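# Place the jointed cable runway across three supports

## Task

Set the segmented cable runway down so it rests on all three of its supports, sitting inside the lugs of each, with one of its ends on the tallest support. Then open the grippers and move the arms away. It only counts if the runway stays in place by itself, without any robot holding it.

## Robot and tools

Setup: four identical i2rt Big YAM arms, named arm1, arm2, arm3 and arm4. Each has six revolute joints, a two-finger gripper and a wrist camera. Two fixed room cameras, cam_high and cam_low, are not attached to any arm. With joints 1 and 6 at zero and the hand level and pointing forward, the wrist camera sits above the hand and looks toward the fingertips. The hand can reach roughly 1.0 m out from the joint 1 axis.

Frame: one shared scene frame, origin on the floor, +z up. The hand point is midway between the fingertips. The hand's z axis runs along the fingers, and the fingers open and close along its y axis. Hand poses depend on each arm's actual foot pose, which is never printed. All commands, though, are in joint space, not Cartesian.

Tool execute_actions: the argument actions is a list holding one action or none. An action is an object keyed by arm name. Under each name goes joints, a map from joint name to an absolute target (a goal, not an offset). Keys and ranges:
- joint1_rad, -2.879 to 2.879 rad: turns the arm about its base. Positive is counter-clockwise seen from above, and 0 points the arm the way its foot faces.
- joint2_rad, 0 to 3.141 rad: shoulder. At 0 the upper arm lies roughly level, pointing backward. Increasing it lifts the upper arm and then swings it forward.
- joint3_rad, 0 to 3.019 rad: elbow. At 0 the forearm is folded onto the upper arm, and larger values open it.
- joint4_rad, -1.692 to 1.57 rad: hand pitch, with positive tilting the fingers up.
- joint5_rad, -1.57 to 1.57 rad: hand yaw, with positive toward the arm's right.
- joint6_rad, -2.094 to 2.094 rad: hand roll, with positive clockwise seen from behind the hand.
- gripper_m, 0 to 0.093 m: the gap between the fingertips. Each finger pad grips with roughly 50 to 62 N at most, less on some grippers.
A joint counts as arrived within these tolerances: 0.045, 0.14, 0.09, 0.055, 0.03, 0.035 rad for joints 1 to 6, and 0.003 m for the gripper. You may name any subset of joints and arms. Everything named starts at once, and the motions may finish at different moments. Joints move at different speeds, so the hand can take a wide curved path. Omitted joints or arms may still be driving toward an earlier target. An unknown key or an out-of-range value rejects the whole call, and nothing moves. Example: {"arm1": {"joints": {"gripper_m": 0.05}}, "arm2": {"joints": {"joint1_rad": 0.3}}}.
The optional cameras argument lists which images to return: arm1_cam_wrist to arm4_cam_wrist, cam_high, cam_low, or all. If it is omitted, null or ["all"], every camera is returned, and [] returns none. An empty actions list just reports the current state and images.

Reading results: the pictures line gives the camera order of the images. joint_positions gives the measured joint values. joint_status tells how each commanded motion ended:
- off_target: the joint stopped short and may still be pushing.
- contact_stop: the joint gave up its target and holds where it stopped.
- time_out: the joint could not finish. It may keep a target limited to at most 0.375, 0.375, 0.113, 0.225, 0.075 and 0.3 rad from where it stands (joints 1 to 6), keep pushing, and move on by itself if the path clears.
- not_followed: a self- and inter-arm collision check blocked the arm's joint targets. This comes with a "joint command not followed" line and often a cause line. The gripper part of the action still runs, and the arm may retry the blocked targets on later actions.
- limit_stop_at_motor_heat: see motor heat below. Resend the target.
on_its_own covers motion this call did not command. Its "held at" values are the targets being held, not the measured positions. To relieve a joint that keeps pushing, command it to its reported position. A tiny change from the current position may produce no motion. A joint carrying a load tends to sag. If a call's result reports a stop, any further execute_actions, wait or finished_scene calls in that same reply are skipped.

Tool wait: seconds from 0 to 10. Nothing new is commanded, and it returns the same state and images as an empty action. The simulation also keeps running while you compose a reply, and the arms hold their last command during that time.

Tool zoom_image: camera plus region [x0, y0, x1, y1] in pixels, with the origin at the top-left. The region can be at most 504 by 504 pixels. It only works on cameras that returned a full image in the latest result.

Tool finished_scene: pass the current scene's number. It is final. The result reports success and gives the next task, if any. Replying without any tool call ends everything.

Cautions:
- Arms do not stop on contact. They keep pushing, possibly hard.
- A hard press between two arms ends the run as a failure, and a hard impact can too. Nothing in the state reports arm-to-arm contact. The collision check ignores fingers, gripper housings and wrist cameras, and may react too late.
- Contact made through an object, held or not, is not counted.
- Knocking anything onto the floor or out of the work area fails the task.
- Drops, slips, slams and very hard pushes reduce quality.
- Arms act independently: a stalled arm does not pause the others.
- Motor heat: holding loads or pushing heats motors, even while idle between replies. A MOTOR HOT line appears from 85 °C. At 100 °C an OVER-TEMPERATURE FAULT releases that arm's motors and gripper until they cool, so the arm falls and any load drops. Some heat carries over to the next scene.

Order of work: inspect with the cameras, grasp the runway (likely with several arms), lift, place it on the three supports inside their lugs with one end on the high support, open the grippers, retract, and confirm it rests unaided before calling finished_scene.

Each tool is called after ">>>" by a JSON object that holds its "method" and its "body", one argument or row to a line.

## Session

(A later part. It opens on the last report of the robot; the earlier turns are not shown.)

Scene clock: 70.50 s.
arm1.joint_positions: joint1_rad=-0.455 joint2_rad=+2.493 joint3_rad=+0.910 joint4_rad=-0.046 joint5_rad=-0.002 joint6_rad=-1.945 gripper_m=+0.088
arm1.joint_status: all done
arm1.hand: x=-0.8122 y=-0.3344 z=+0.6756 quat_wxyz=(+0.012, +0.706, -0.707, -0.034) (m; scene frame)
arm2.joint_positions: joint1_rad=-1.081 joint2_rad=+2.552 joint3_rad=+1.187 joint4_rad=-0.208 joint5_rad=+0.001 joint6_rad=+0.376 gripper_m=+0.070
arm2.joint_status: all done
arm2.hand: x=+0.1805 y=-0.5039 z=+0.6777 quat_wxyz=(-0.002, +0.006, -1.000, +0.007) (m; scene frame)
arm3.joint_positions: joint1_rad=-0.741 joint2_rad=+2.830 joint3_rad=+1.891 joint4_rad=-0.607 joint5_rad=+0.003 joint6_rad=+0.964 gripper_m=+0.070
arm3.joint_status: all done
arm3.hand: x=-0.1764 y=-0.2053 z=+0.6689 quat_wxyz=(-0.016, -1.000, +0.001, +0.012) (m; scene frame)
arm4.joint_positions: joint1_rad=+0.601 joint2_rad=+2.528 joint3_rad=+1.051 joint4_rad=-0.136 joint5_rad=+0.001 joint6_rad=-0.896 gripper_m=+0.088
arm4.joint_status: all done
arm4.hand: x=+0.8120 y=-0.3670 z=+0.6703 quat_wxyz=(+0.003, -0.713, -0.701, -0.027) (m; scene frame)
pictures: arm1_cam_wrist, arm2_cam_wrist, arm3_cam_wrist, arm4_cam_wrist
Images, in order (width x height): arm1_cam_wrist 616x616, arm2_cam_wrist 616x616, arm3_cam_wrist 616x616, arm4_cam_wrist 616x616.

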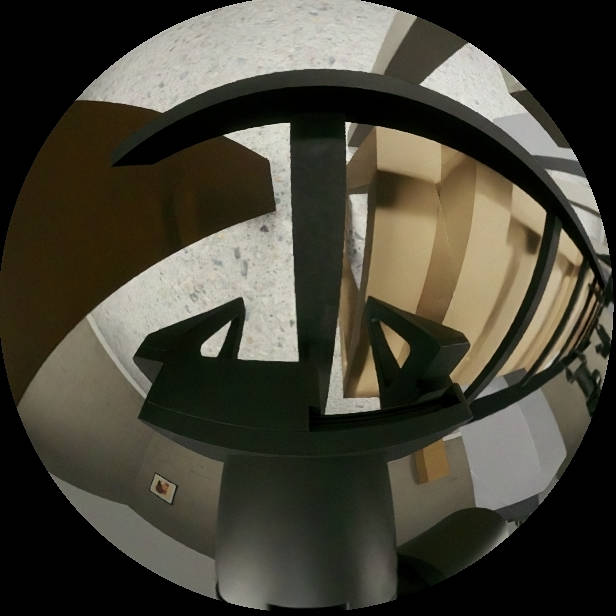

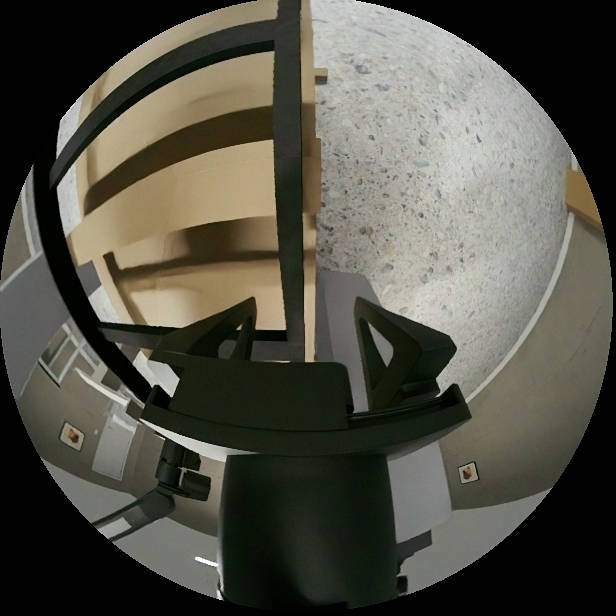

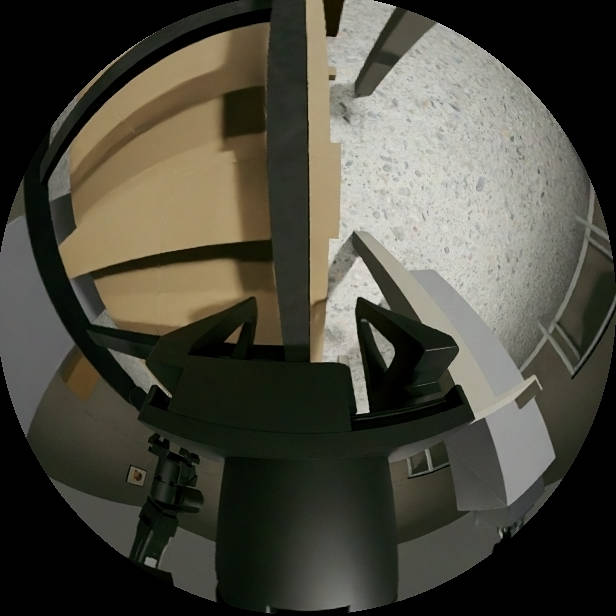

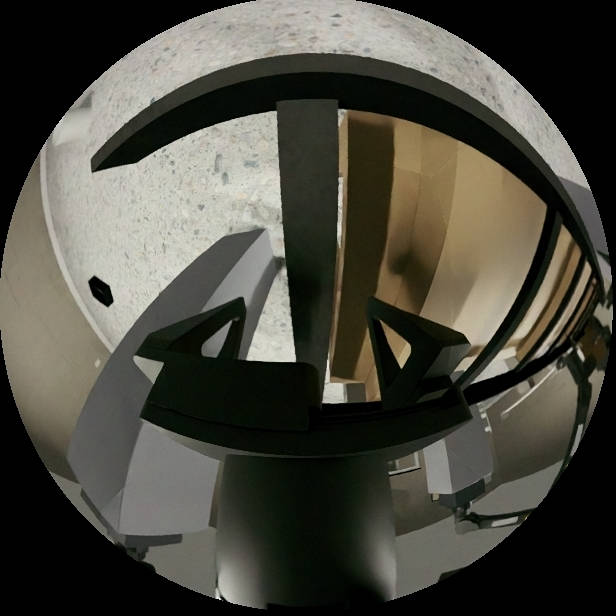

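>>> {"method": "execute_actions", "body": {
  "actions": [
    {"arm1":{"joints":{"joint4_rad":-0.005,"gripper_m":0.045}},"arm2":{"joints":{"joint1_rad":-1.058,"joint6_rad":0.395,"gripper_m":0.03}},"arm3":{"joints":{"joint1_rad":-0.725,"joint2_rad":2.82,"joint4_rad":-0.575,"gripper_m":0.03}},"arm4":{"joints":{"joint4_rad":-0.10,"gripper_m":0.045}}}
  ],
  "cameras": ["arm1_cam_wrist","arm2_cam_wrist","arm3_cam_wrist","arm4_cam_wrist"]
}}

Scene clock: 75.17 s.
arm1.joint_positions: joint1_rad=-0.455 joint2_rad=+2.493 joint3_rad=+0.910 joint4_rad=-0.016 joint5_rad=-0.002 joint6_rad=-1.945 gripper_m=+0.045
arm1.joint_status: all done
arm1.hand: x=-0.8054 y=-0.3371 z=+0.6751 quat_wxyz=(+0.006, +0.706, -0.707, -0.020) (m; scene frame)
arm2.joint_positions: joint1_rad=-1.067 joint2_rad=+2.552 joint3_rad=+1.187 joint4_rad=-0.208 joint5_rad=+0.001 joint6_rad=+0.386 gripper_m=+0.030
arm2.joint_status: all done
arm2.hand: x=+0.1780 y=-0.4980 z=+0.6776 quat_wxyz=(-0.002, +0.008, -1.000, +0.007) (m; scene frame)
arm3.joint_positions: joint1_rad=-0.740 joint2_rad=+2.830 joint3_rad=+1.891 joint4_rad=-0.588 joint5_rad=+0.003 joint6_rad=+0.964 gripper_m=+0.030
arm3.joint_status: all done
arm3.hand: x=-0.1784 y=-0.2095 z=+0.6691 quat_wxyz=(-0.024, -1.000, +0.000, +0.018) (m; scene frame)
arm4.joint_positions: joint1_rad=+0.601 joint2_rad=+2.528 joint3_rad=+1.051 joint4_rad=-0.115 joint5_rad=+0.001 joint6_rad=-0.896 gripper_m=+0.045
arm4.joint_status: all done
arm4.hand: x=+0.8081 y=-0.3700 z=+0.6701 quat_wxyz=(+0.004, -0.713, -0.701, -0.017) (m; scene frame)
pictures: arm1_cam_wrist, arm2_cam_wrist, arm3_cam_wrist, arm4_cam_wrist
Images, in order (width x height): arm1_cam_wrist 616x616, arm2_cam_wrist 616x616, arm3_cam_wrist 616x616, arm4_cam_wrist 616x616.

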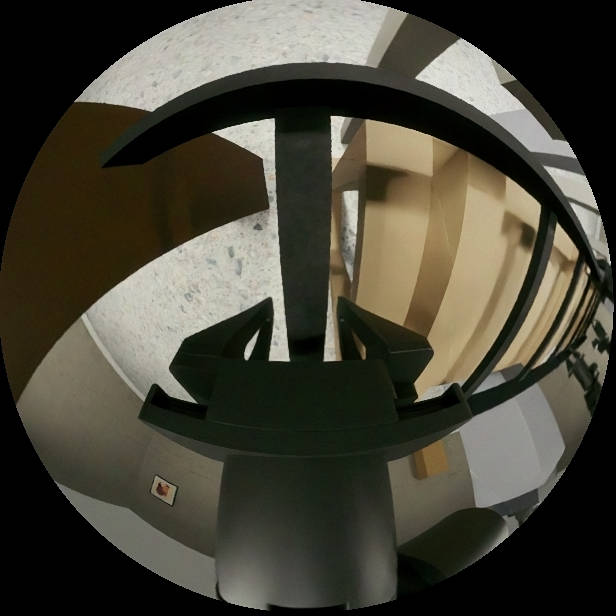

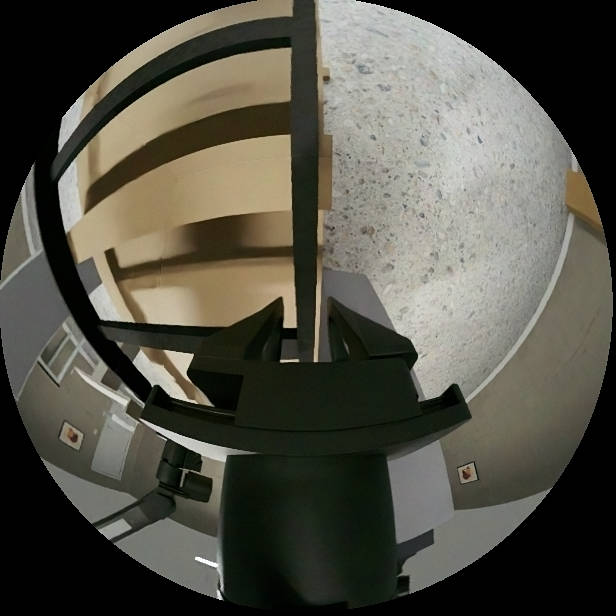

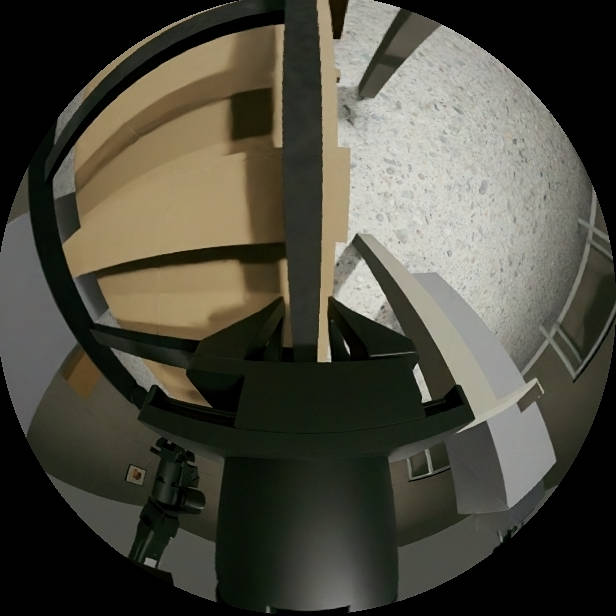

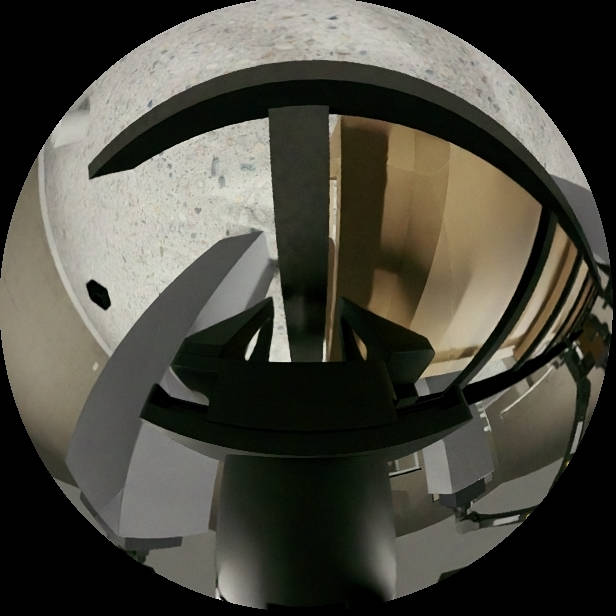

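>>> {"method": "execute_actions", "body": {
  "actions": [
    {"arm1":{"joints":{"gripper_m":0}},"arm2":{"joints":{"joint2_rad":2.572,"gripper_m":0}},"arm3":{"joints":{"joint1_rad":-0.74,"gripper_m":0}},"arm4":{"joints":{"gripper_m":0}}}
  ],
  "cameras": ["cam_high","cam_low"]
}}

>>> {"method": "zoom_image", "body": {
  "camera": "cam_low",
  "region": [385,190,645,300]
}}

Scene clock: 78.43 s.
arm1.joint_positions: joint1_rad=-0.455 joint2_rad=+2.493 joint3_rad=+0.910 joint4_rad=-0.012 joint5_rad=-0.002 joint6_rad=-1.950 gripper_m=+0.025
arm1.joint_status: gripper_m off_target (ended at +0.025, target +0.000)
arm1.hand: x=-0.8043 y=-0.3374 z=+0.6751 quat_wxyz=(+0.005, +0.708, -0.706, -0.018) (m; scene frame)
arm2.joint_positions: joint1_rad=-1.067 joint2_rad=+2.552 joint3_rad=+1.187 joint4_rad=-0.208 joint5_rad=+0.002 joint6_rad=+0.384 gripper_m=+0.009
arm2.joint_status: gripper_m off_target (ended at +0.009, target +0.000); the others done
arm2.hand: x=+0.1782 y=-0.4981 z=+0.6776 quat_wxyz=(-0.002, +0.009, -1.000, +0.007) (m; scene frame)
arm3.joint_positions: joint1_rad=-0.740 joint2_rad=+2.830 joint3_rad=+1.891 joint4_rad=-0.589 joint5_rad=+0.006 joint6_rad=+0.955 gripper_m=+0.009
arm3.joint_status: gripper_m off_target (ended at +0.009, target +0.000); the others done
arm3.hand: x=-0.1787 y=-0.2091 z=+0.6691 quat_wxyz=(-0.023, -1.000, -0.004, +0.019) (m; scene frame)
arm4.joint_positions: joint1_rad=+0.601 joint2_rad=+2.528 joint3_rad=+1.051 joint4_rad=-0.114 joint5_rad=+0.000 joint6_rad=-0.903 gripper_m=+0.025
arm4.joint_status: gripper_m off_target (ended at +0.025, target +0.000)
arm4.hand: x=+0.8079 y=-0.3703 z=+0.6701 quat_wxyz=(+0.004, -0.710, -0.704, -0.016) (m; scene frame)
pictures: cam_high, cam_low
Images, in order (width x height): cam_high 896x504, cam_low 896x504.

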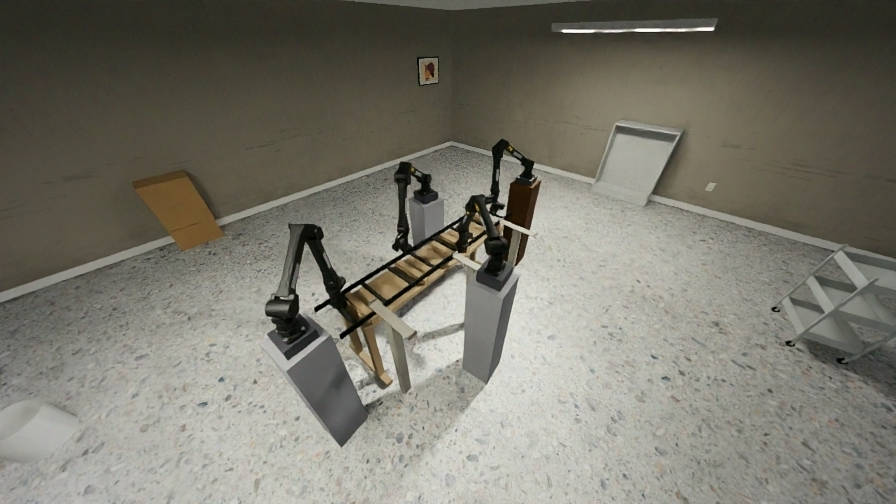

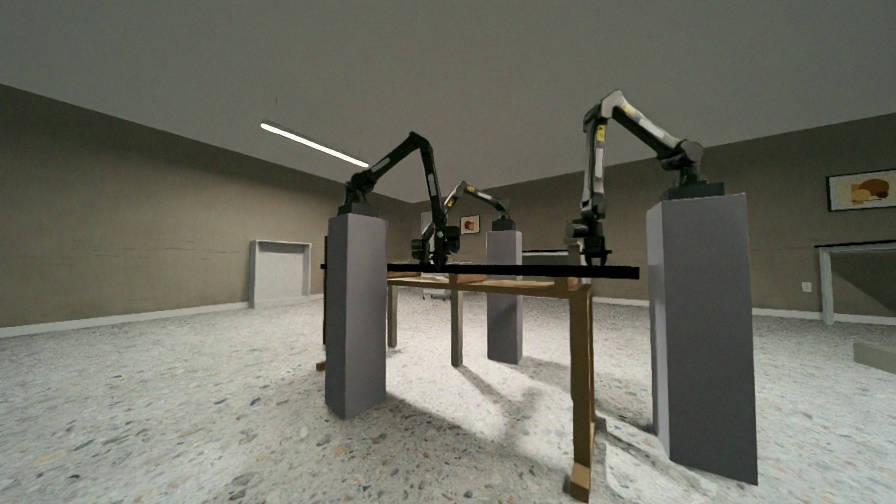

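Region (385, 190, 645, 300) of cam_low's 896x504 image, scaled by 1.938, with more detail than that image has; it fills the top 213 rows of this view, and the rest is white.

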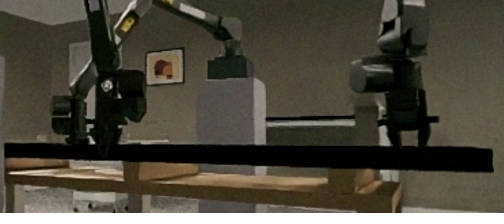

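>>> {"method": "execute_actions", "body": {
  "actions": [
    {"arm1":{"joints":{"joint2_rad":2.295,"joint3_rad":0.802,"joint4_rad":-0.065}},"arm2":{"joints":{"joint1_rad":-1.067,"joint2_rad":2.365,"joint3_rad":1.09,"joint4_rad":-0.325}},"arm3":{"joints":{"joint2_rad":2.71,"joint3_rad":1.84,"joint4_rad":-0.70}},"arm4":{"joints":{"joint1_rad":0.592,"joint2_rad":2.265,"joint3_rad":0.935,"joint4_rad":-0.27,"joint5_rad":-0.02}}}
  ],
  "cameras": ["cam_low"]
}}

Scene clock: 84.40 s.
arm1.joint_positions: joint1_rad=-0.445 joint2_rad=+2.359 joint3_rad=+0.824 joint4_rad=-0.048 joint5_rad=-0.008 joint6_rad=-1.941 gripper_m=+0.025
arm1.joint_status: all done
arm1.hand: x=-0.8072 y=-0.3315 z=+0.7195 quat_wxyz=(+0.000, +0.709, -0.705, -0.014) (m; scene frame)
arm2.joint_positions: joint1_rad=-1.061 joint2_rad=+2.433 joint3_rad=+1.119 joint4_rad=-0.264 joint5_rad=+0.013 joint6_rad=+0.389 gripper_m=+0.009
arm2.joint_status: joint4_rad time_out (moved -0.056 of -0.117); the others done
arm2.on_its_own: joint4_rad reads -0.264 and still pushes toward -0.325 since a time_out
arm2.hand: x=+0.1747 y=-0.4980 z=+0.7229 quat_wxyz=(-0.002, +0.009, -1.000, +0.013) (m; scene frame)
arm3.joint_positions: joint1_rad=-0.741 joint2_rad=+2.771 joint3_rad=+1.860 joint4_rad=-0.642 joint5_rad=+0.013 joint6_rad=+0.957 gripper_m=+0.009
arm3.joint_status: joint4_rad time_out (moved -0.054 of -0.111); the others done
arm3.on_its_own: joint4_rad reads -0.642 and still pushes toward -0.700 since a time_out
arm3.hand: x=-0.1791 y=-0.2066 z=+0.6977 quat_wxyz=(-0.010, -1.000, -0.003, +0.014) (m; scene frame)
arm4.joint_positions: joint1_rad=+0.589 joint2_rad=+2.303 joint3_rad=+0.952 joint4_rad=-0.237 joint5_rad=-0.023 joint6_rad=-0.917 gripper_m=+0.025
arm4.joint_status: all done
arm4.hand: x=+0.8049 y=-0.3729 z=+0.7513 quat_wxyz=(-0.008, -0.709, -0.705, -0.013) (m; scene frame)
pictures: cam_low
Images, in order (width x height): cam_low 896x504.

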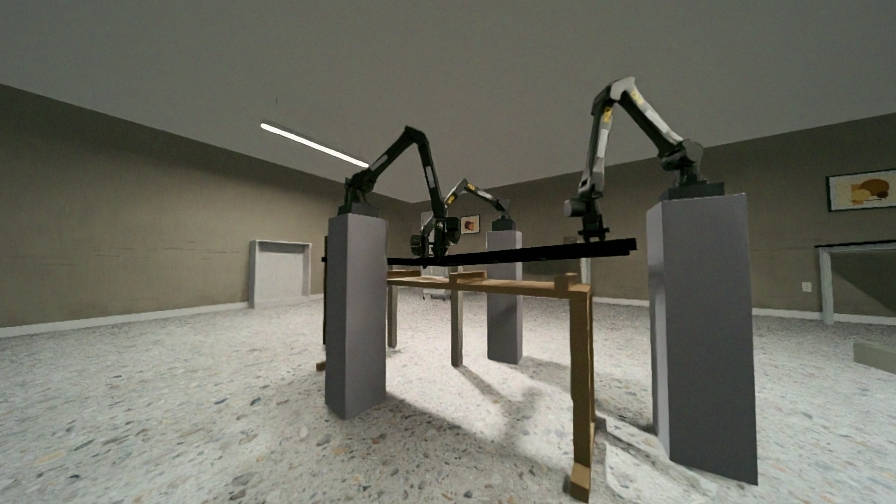

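>>> {"method": "execute_actions", "body": {
  "actions": [
    {"arm1":{"joints":{"joint2_rad":2.04,"joint3_rad":0.735,"joint4_rad":-0.203}},"arm2":{"joints":{"joint2_rad":2.10,"joint3_rad":1.015,"joint4_rad":-0.44}},"arm3":{"joints":{"joint2_rad":2.455,"joint3_rad":1.76,"joint4_rad":-0.80}},"arm4":{"joints":{"joint1_rad":0.581,"joint2_rad":1.885,"joint3_rad":0.90,"joint4_rad":-0.61,"joint5_rad":-0.047}}}
  ],
  "cameras": ["cam_low","cam_high"]
}}

>>> {"method": "zoom_image", "body": {
  "camera": "cam_low",
  "region": [385,190,645,300]
}}

Scene clock: 89.23 s.
arm1.joint_positions: joint1_rad=-0.441 joint2_rad=+2.100 joint3_rad=+0.732 joint4_rad=-0.194 joint5_rad=-0.019 joint6_rad=-1.938 gripper_m=+0.025
arm1.joint_status: all done
arm1.hand: x=-0.8037 y=-0.3298 z=+0.8006 quat_wxyz=(-0.009, +0.709, -0.705, -0.007) (m; scene frame)
arm2.joint_positions: joint1_rad=-1.065 joint2_rad=+2.156 joint3_rad=+1.018 joint4_rad=-0.405 joint5_rad=+0.010 joint6_rad=+0.389 gripper_m=+0.009
arm2.joint_status: all done
arm2.hand: x=+0.1798 y=-0.4959 z=+0.8288 quat_wxyz=(-0.017, +0.007, -1.000, +0.005) (m; scene frame)
arm3.joint_positions: joint1_rad=-0.740 joint2_rad=+2.558 joint3_rad=+1.745 joint4_rad=-0.772 joint5_rad=+0.004 joint6_rad=+0.958 gripper_m=+0.009
arm3.joint_status: all done
arm3.hand: x=-0.1749 y=-0.2037 z=+0.8004 quat_wxyz=(+0.000, -1.000, -0.003, +0.002) (m; scene frame)
arm4.joint_positions: joint1_rad=+0.581 joint2_rad=+1.936 joint3_rad=+0.898 joint4_rad=-0.579 joint5_rad=-0.037 joint6_rad=-0.924 gripper_m=+0.025
arm4.joint_status: all done
arm4.hand: x=+0.8054 y=-0.3734 z=+0.8883 quat_wxyz=(-0.017, -0.710, -0.704, -0.026) (m; scene frame)
pictures: cam_high, cam_low
Images, in order (width x height): cam_high 896x504, cam_low 896x504.

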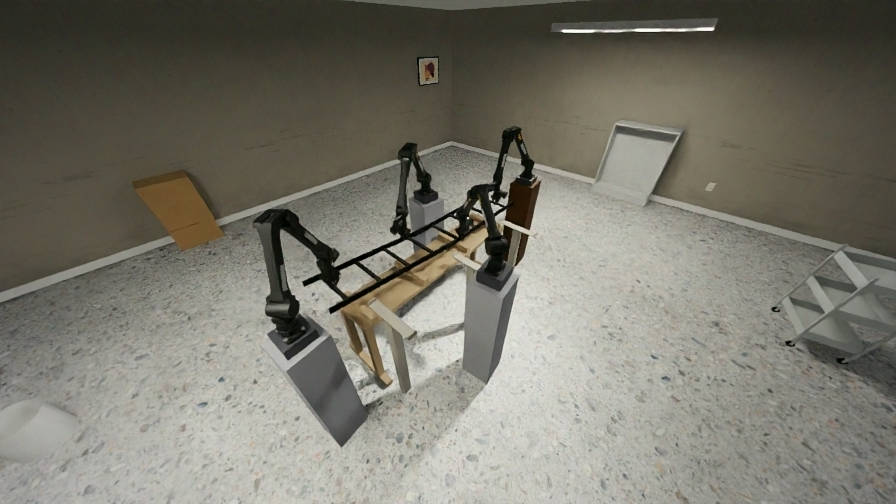

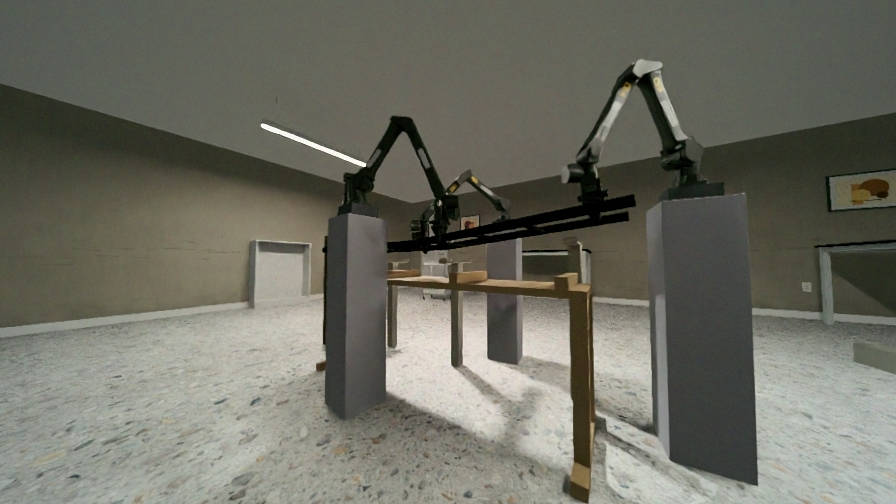

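Region (385, 190, 645, 300) of cam_low's 896x504 image, scaled by 1.938, with more detail than that image has; it fills the top 213 rows of this view, and the rest is white.

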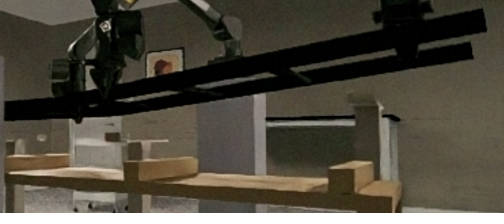

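>>> {"method": "execute_actions", "body": {
  "actions": [
    {"arm1":{"joints":{"joint1_rad":-0.10,"joint2_rad":2.02,"joint3_rad":0.676,"joint4_rad":-0.151,"joint6_rad":-1.585}},"arm2":{"joints":{"joint1_rad":-0.85,"joint2_rad":2.19,"joint3_rad":1.225,"joint4_rad":-0.535,"joint6_rad":0.605}},"arm3":{"joints":{"joint1_rad":-0.862,"joint2_rad":2.30,"joint3_rad":1.405,"joint4_rad":-0.575,"joint6_rad":0.835}},"arm4":{"joints":{"joint1_rad":0.288,"joint2_rad":1.815,"joint3_rad":0.743,"joint4_rad":-0.53,"joint5_rad":-0.027,"joint6_rad":-1.21}}}
  ],
  "cameras": ["cam_low","cam_high"]
}}

Scene clock: 94.97 s.
arm1.joint_positions: joint1_rad=-0.086 joint2_rad=+2.087 joint3_rad=+0.670 joint4_rad=-0.150 joint5_rad=-0.012 joint6_rad=-1.589 gripper_m=+0.025
arm1.joint_status: all done
arm1.hand: x=-0.8053 y=-0.2091 z=+0.8015 quat_wxyz=(-0.004, +0.711, -0.703, -0.010) (m; scene frame)
arm2.joint_positions: joint1_rad=-0.845 joint2_rad=+2.252 joint3_rad=+1.211 joint4_rad=-0.494 joint5_rad=+0.001 joint6_rad=+0.602 gripper_m=+0.009
arm2.joint_status: all done
arm2.hand: x=+0.1797 y=-0.3720 z=+0.8180 quat_wxyz=(-0.018, +0.011, -1.000, -0.004) (m; scene frame)
arm3.joint_positions: joint1_rad=-0.870 joint2_rad=+2.430 joint3_rad=+1.393 joint4_rad=-0.560 joint5_rad=+0.012 joint6_rad=+0.823 gripper_m=+0.009
arm3.joint_status: all done
arm3.hand: x=-0.1769 y=-0.0823 z=+0.7911 quat_wxyz=(+0.007, -1.000, -0.006, -0.001) (m; scene frame)
arm4.joint_positions: joint1_rad=+0.281 joint2_rad=+1.870 joint3_rad=+0.737 joint4_rad=-0.513 joint5_rad=-0.021 joint6_rad=-1.234 gripper_m=+0.025
arm4.joint_status: all done
arm4.hand: x=+0.8037 y=-0.2449 z=+0.8864 quat_wxyz=(-0.021, -0.706, -0.707, -0.035) (m; scene frame)
pictures: cam_high, cam_low
Images, in order (width x height): cam_high 896x504, cam_low 896x504.

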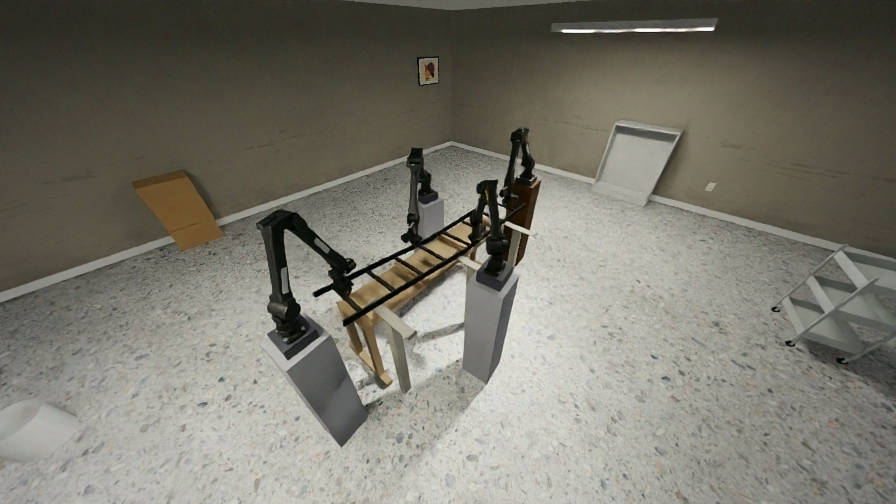

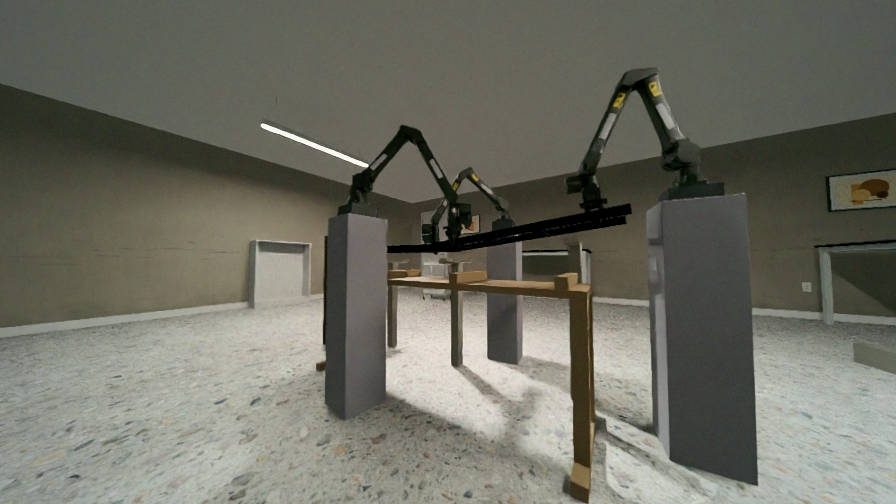

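>>> {"method": "execute_actions", "body": {
  "actions": [
    {"arm1":{"joints":{"joint1_rad":0.255,"joint2_rad":2.015,"joint3_rad":0.74,"joint4_rad":-0.20,"joint6_rad":-1.23}},"arm2":{"joints":{"joint1_rad":-0.685,"joint2_rad":2.275,"joint3_rad":1.49,"joint4_rad":-0.70,"joint6_rad":0.77}},"arm3":{"joints":{"joint1_rad":-1.025,"joint2_rad":2.195,"joint3_rad":1.125,"joint4_rad":-0.40,"joint6_rad":0.672}},"arm4":{"joints":{"joint1_rad":-0.055,"joint2_rad":1.795,"joint3_rad":0.69,"joint4_rad":-0.50,"joint5_rad":0,"joint6_rad":-1.565}}}
  ],
  "cameras": ["cam_low","cam_high"]
}}

>>> {"method": "zoom_image", "body": {
  "camera": "cam_low",
  "region": [385,190,645,300]
}}

Scene clock: 99.93 s.
arm1.joint_positions: joint1_rad=+0.270 joint2_rad=+2.084 joint3_rad=+0.713 joint4_rad=-0.185 joint5_rad=-0.009 joint6_rad=-1.231 gripper_m=+0.025
arm1.joint_status: all done
arm1.hand: x=-0.8076 y=-0.0889 z=+0.8062 quat_wxyz=(-0.007, +0.711, -0.704, -0.008) (m; scene frame)
arm2.joint_positions: joint1_rad=-0.686 joint2_rad=+2.338 joint3_rad=+1.458 joint4_rad=-0.649 joint5_rad=+0.000 joint6_rad=+0.763 gripper_m=+0.009
arm2.joint_status: all done
arm2.hand: x=+0.1777 y=-0.2584 z=+0.8260 quat_wxyz=(-0.018, +0.010, -1.000, -0.009) (m; scene frame)
arm3.joint_positions: joint1_rad=-1.037 joint2_rad=+2.317 joint3_rad=+1.116 joint4_rad=-0.389 joint5_rad=+0.009 joint6_rad=+0.657 gripper_m=+0.009
arm3.joint_status: all done
arm3.hand: x=-0.1763 y=+0.0326 z=+0.7984 quat_wxyz=(+0.002, -1.000, -0.005, -0.001) (m; scene frame)
arm4.joint_positions: joint1_rad=-0.052 joint2_rad=+1.843 joint3_rad=+0.679 joint4_rad=-0.487 joint5_rad=-0.003 joint6_rad=-1.561 gripper_m=+0.025
arm4.joint_status: all done
arm4.hand: x=+0.8046 y=-0.1303 z=+0.8879 quat_wxyz=(-0.024, -0.708, -0.705, -0.033) (m; scene frame)
pictures: cam_high, cam_low
Images, in order (width x height): cam_high 896x504, cam_low 896x504.

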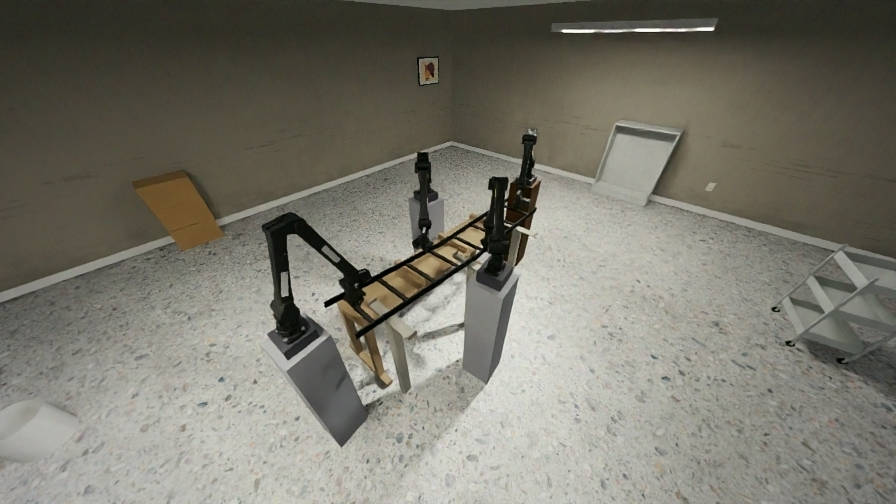

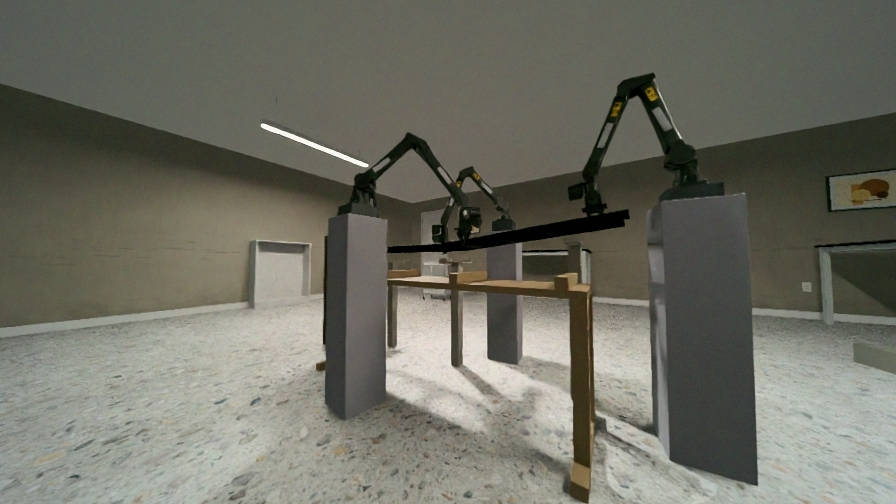

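Region (385, 190, 645, 300) of cam_low's 896x504 image, scaled by 1.938, with more detail than that image has; it fills the top 213 rows of this view, and the rest is white.

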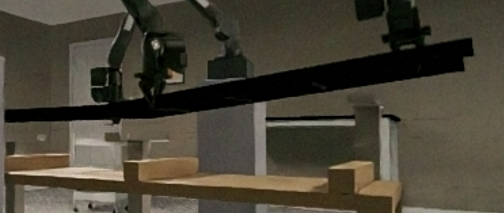

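>>> {"method": "execute_actions", "body": {
  "actions": [
    {"arm1":{"joints":{"joint1_rad":0.525,"joint2_rad":2.075,"joint3_rad":0.91,"joint4_rad":-0.318,"joint6_rad":-0.96}},"arm2":{"joints":{"joint1_rad":-0.555,"joint2_rad":2.445,"joint3_rad":1.875,"joint4_rad":-0.915,"joint6_rad":0.90}},"arm3":{"joints":{"joint1_rad":-1.245,"joint2_rad":2.14,"joint3_rad":0.935,"joint4_rad":-0.268,"joint6_rad":0.452}},"arm4":{"joints":{"joint1_rad":-0.398,"joint2_rad":1.83,"joint3_rad":0.78,"joint4_rad":-0.545,"joint5_rad":0.03,"joint6_rad":-1.915}}}
  ]
}}

>>> {"method": "zoom_image", "body": {
  "camera": "cam_high",
  "region": [330,190,570,360]
}}

Scene clock: 105.43 s.
arm1.joint_positions: joint1_rad=+0.547 joint2_rad=+2.123 joint3_rad=+0.872 joint4_rad=-0.316 joint5_rad=-0.011 joint6_rad=-0.960 gripper_m=+0.025
arm1.joint_status: all done
arm1.hand: x=-0.8096 y=+0.0268 z=+0.8092 quat_wxyz=(-0.001, +0.712, -0.702, -0.012) (m; scene frame)
arm2.joint_positions: joint1_rad=-0.564 joint2_rad=+2.501 joint3_rad=+1.823 joint4_rad=-0.856 joint5_rad=-0.001 joint6_rad=+0.884 gripper_m=+0.009
arm2.joint_status: joint4_rad time_out (moved -0.207 of -0.266); the others done
arm2.on_its_own: joint4_rad reads -0.856 and still pushes toward -0.915 since a time_out
arm2.hand: x=+0.1773 y=-0.1438 z=+0.8258 quat_wxyz=(-0.014, +0.010, -1.000, -0.009) (m; scene frame)
arm3.joint_positions: joint1_rad=-1.261 joint2_rad=+2.256 joint3_rad=+0.927 joint4_rad=-0.257 joint5_rad=+0.011 joint6_rad=+0.430 gripper_m=+0.009
arm3.joint_status: all done
arm3.hand: x=-0.1758 y=+0.1465 z=+0.8003 quat_wxyz=(+0.001, -1.000, -0.006, -0.001) (m; scene frame)
arm4.joint_positions: joint1_rad=-0.392 joint2_rad=+1.877 joint3_rad=+0.744 joint4_rad=-0.533 joint5_rad=+0.027 joint6_rad=-1.905 gripper_m=+0.025
arm4.joint_status: all done
arm4.hand: x=+0.8065 y=-0.0120 z=+0.8891 quat_wxyz=(-0.032, -0.706, -0.706, -0.039) (m; scene frame)
pictures: arm1_cam_wrist, arm2_cam_wrist, arm3_cam_wrist, arm4_cam_wrist, cam_high, cam_low
Images, in order (width x height): arm1_cam_wrist 616x616, arm2_cam_wrist 616x616, arm3_cam_wrist 616x616, arm4_cam_wrist 616x616, cam_high 896x504, cam_low 896x504.

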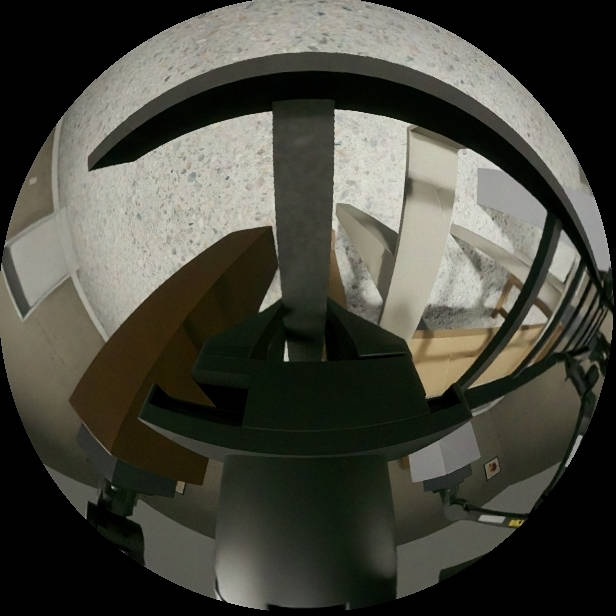

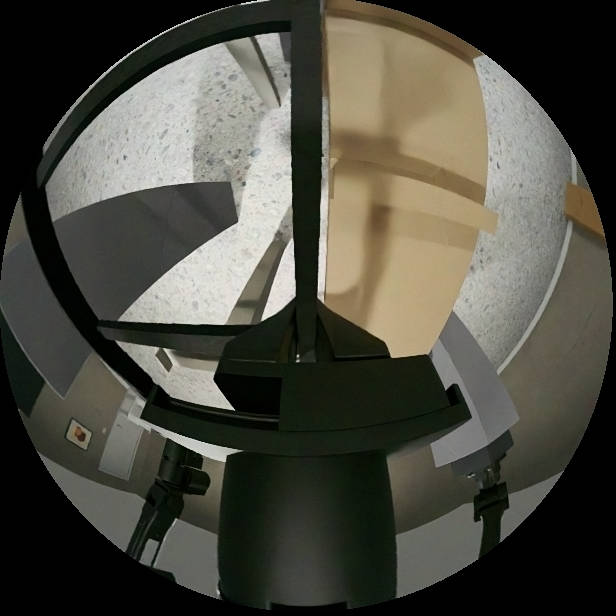

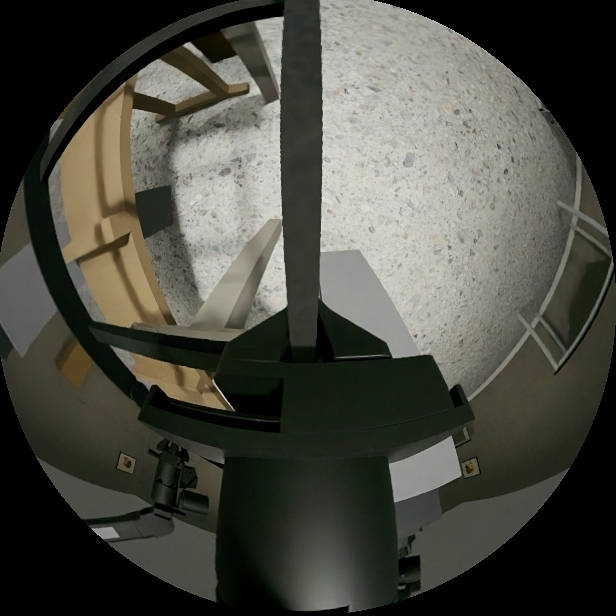

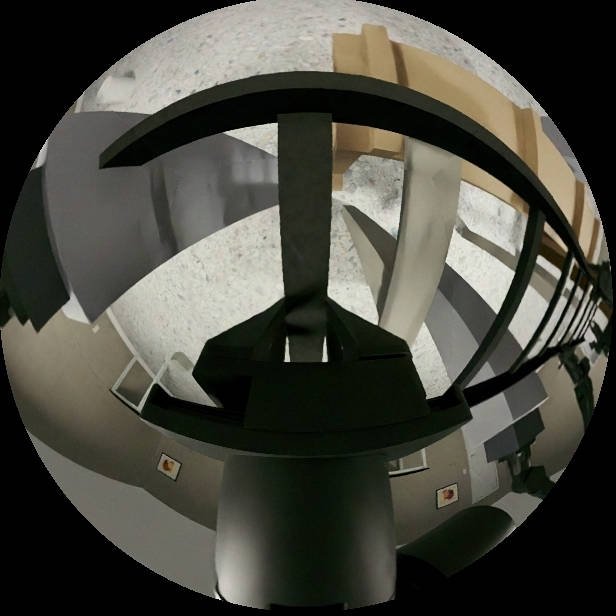

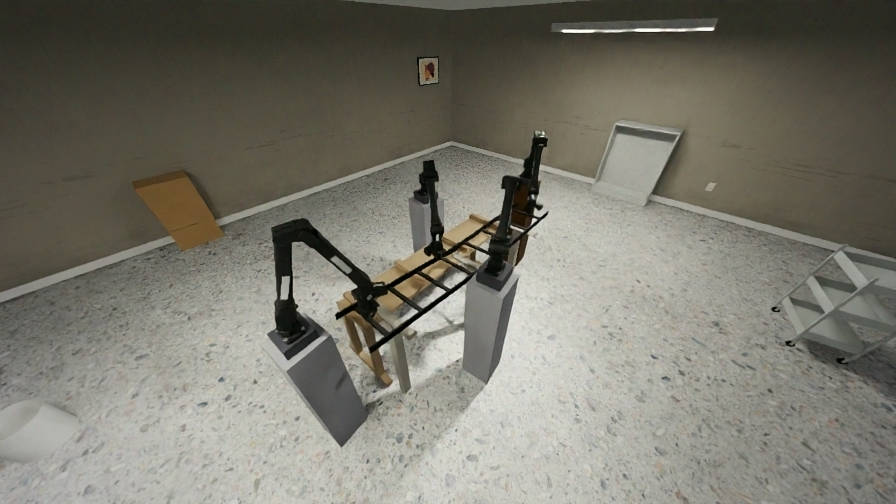

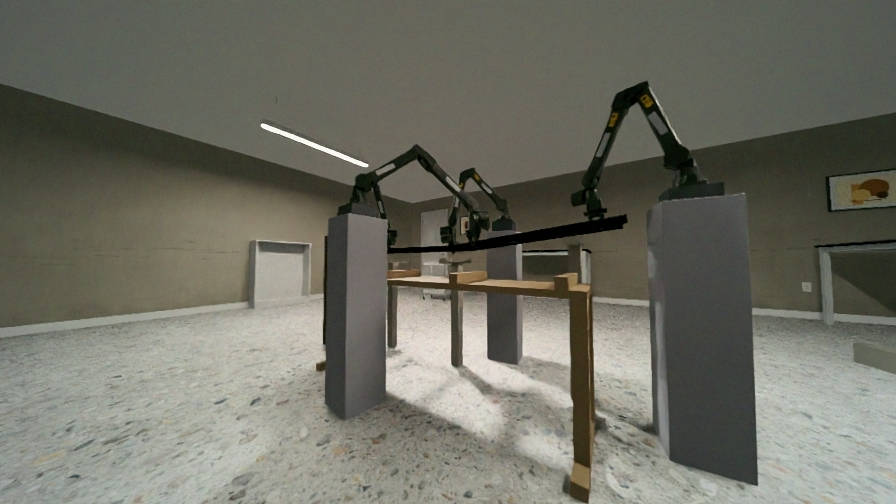

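Region (330, 190, 570, 360) of cam_high's 896x504 image, scaled by 2.100, with more detail than that image has; it fills the top 357 rows of this view, and the rest is white.

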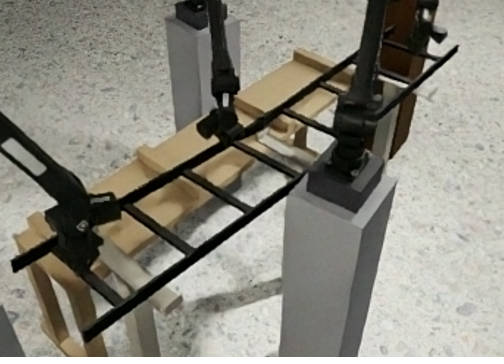

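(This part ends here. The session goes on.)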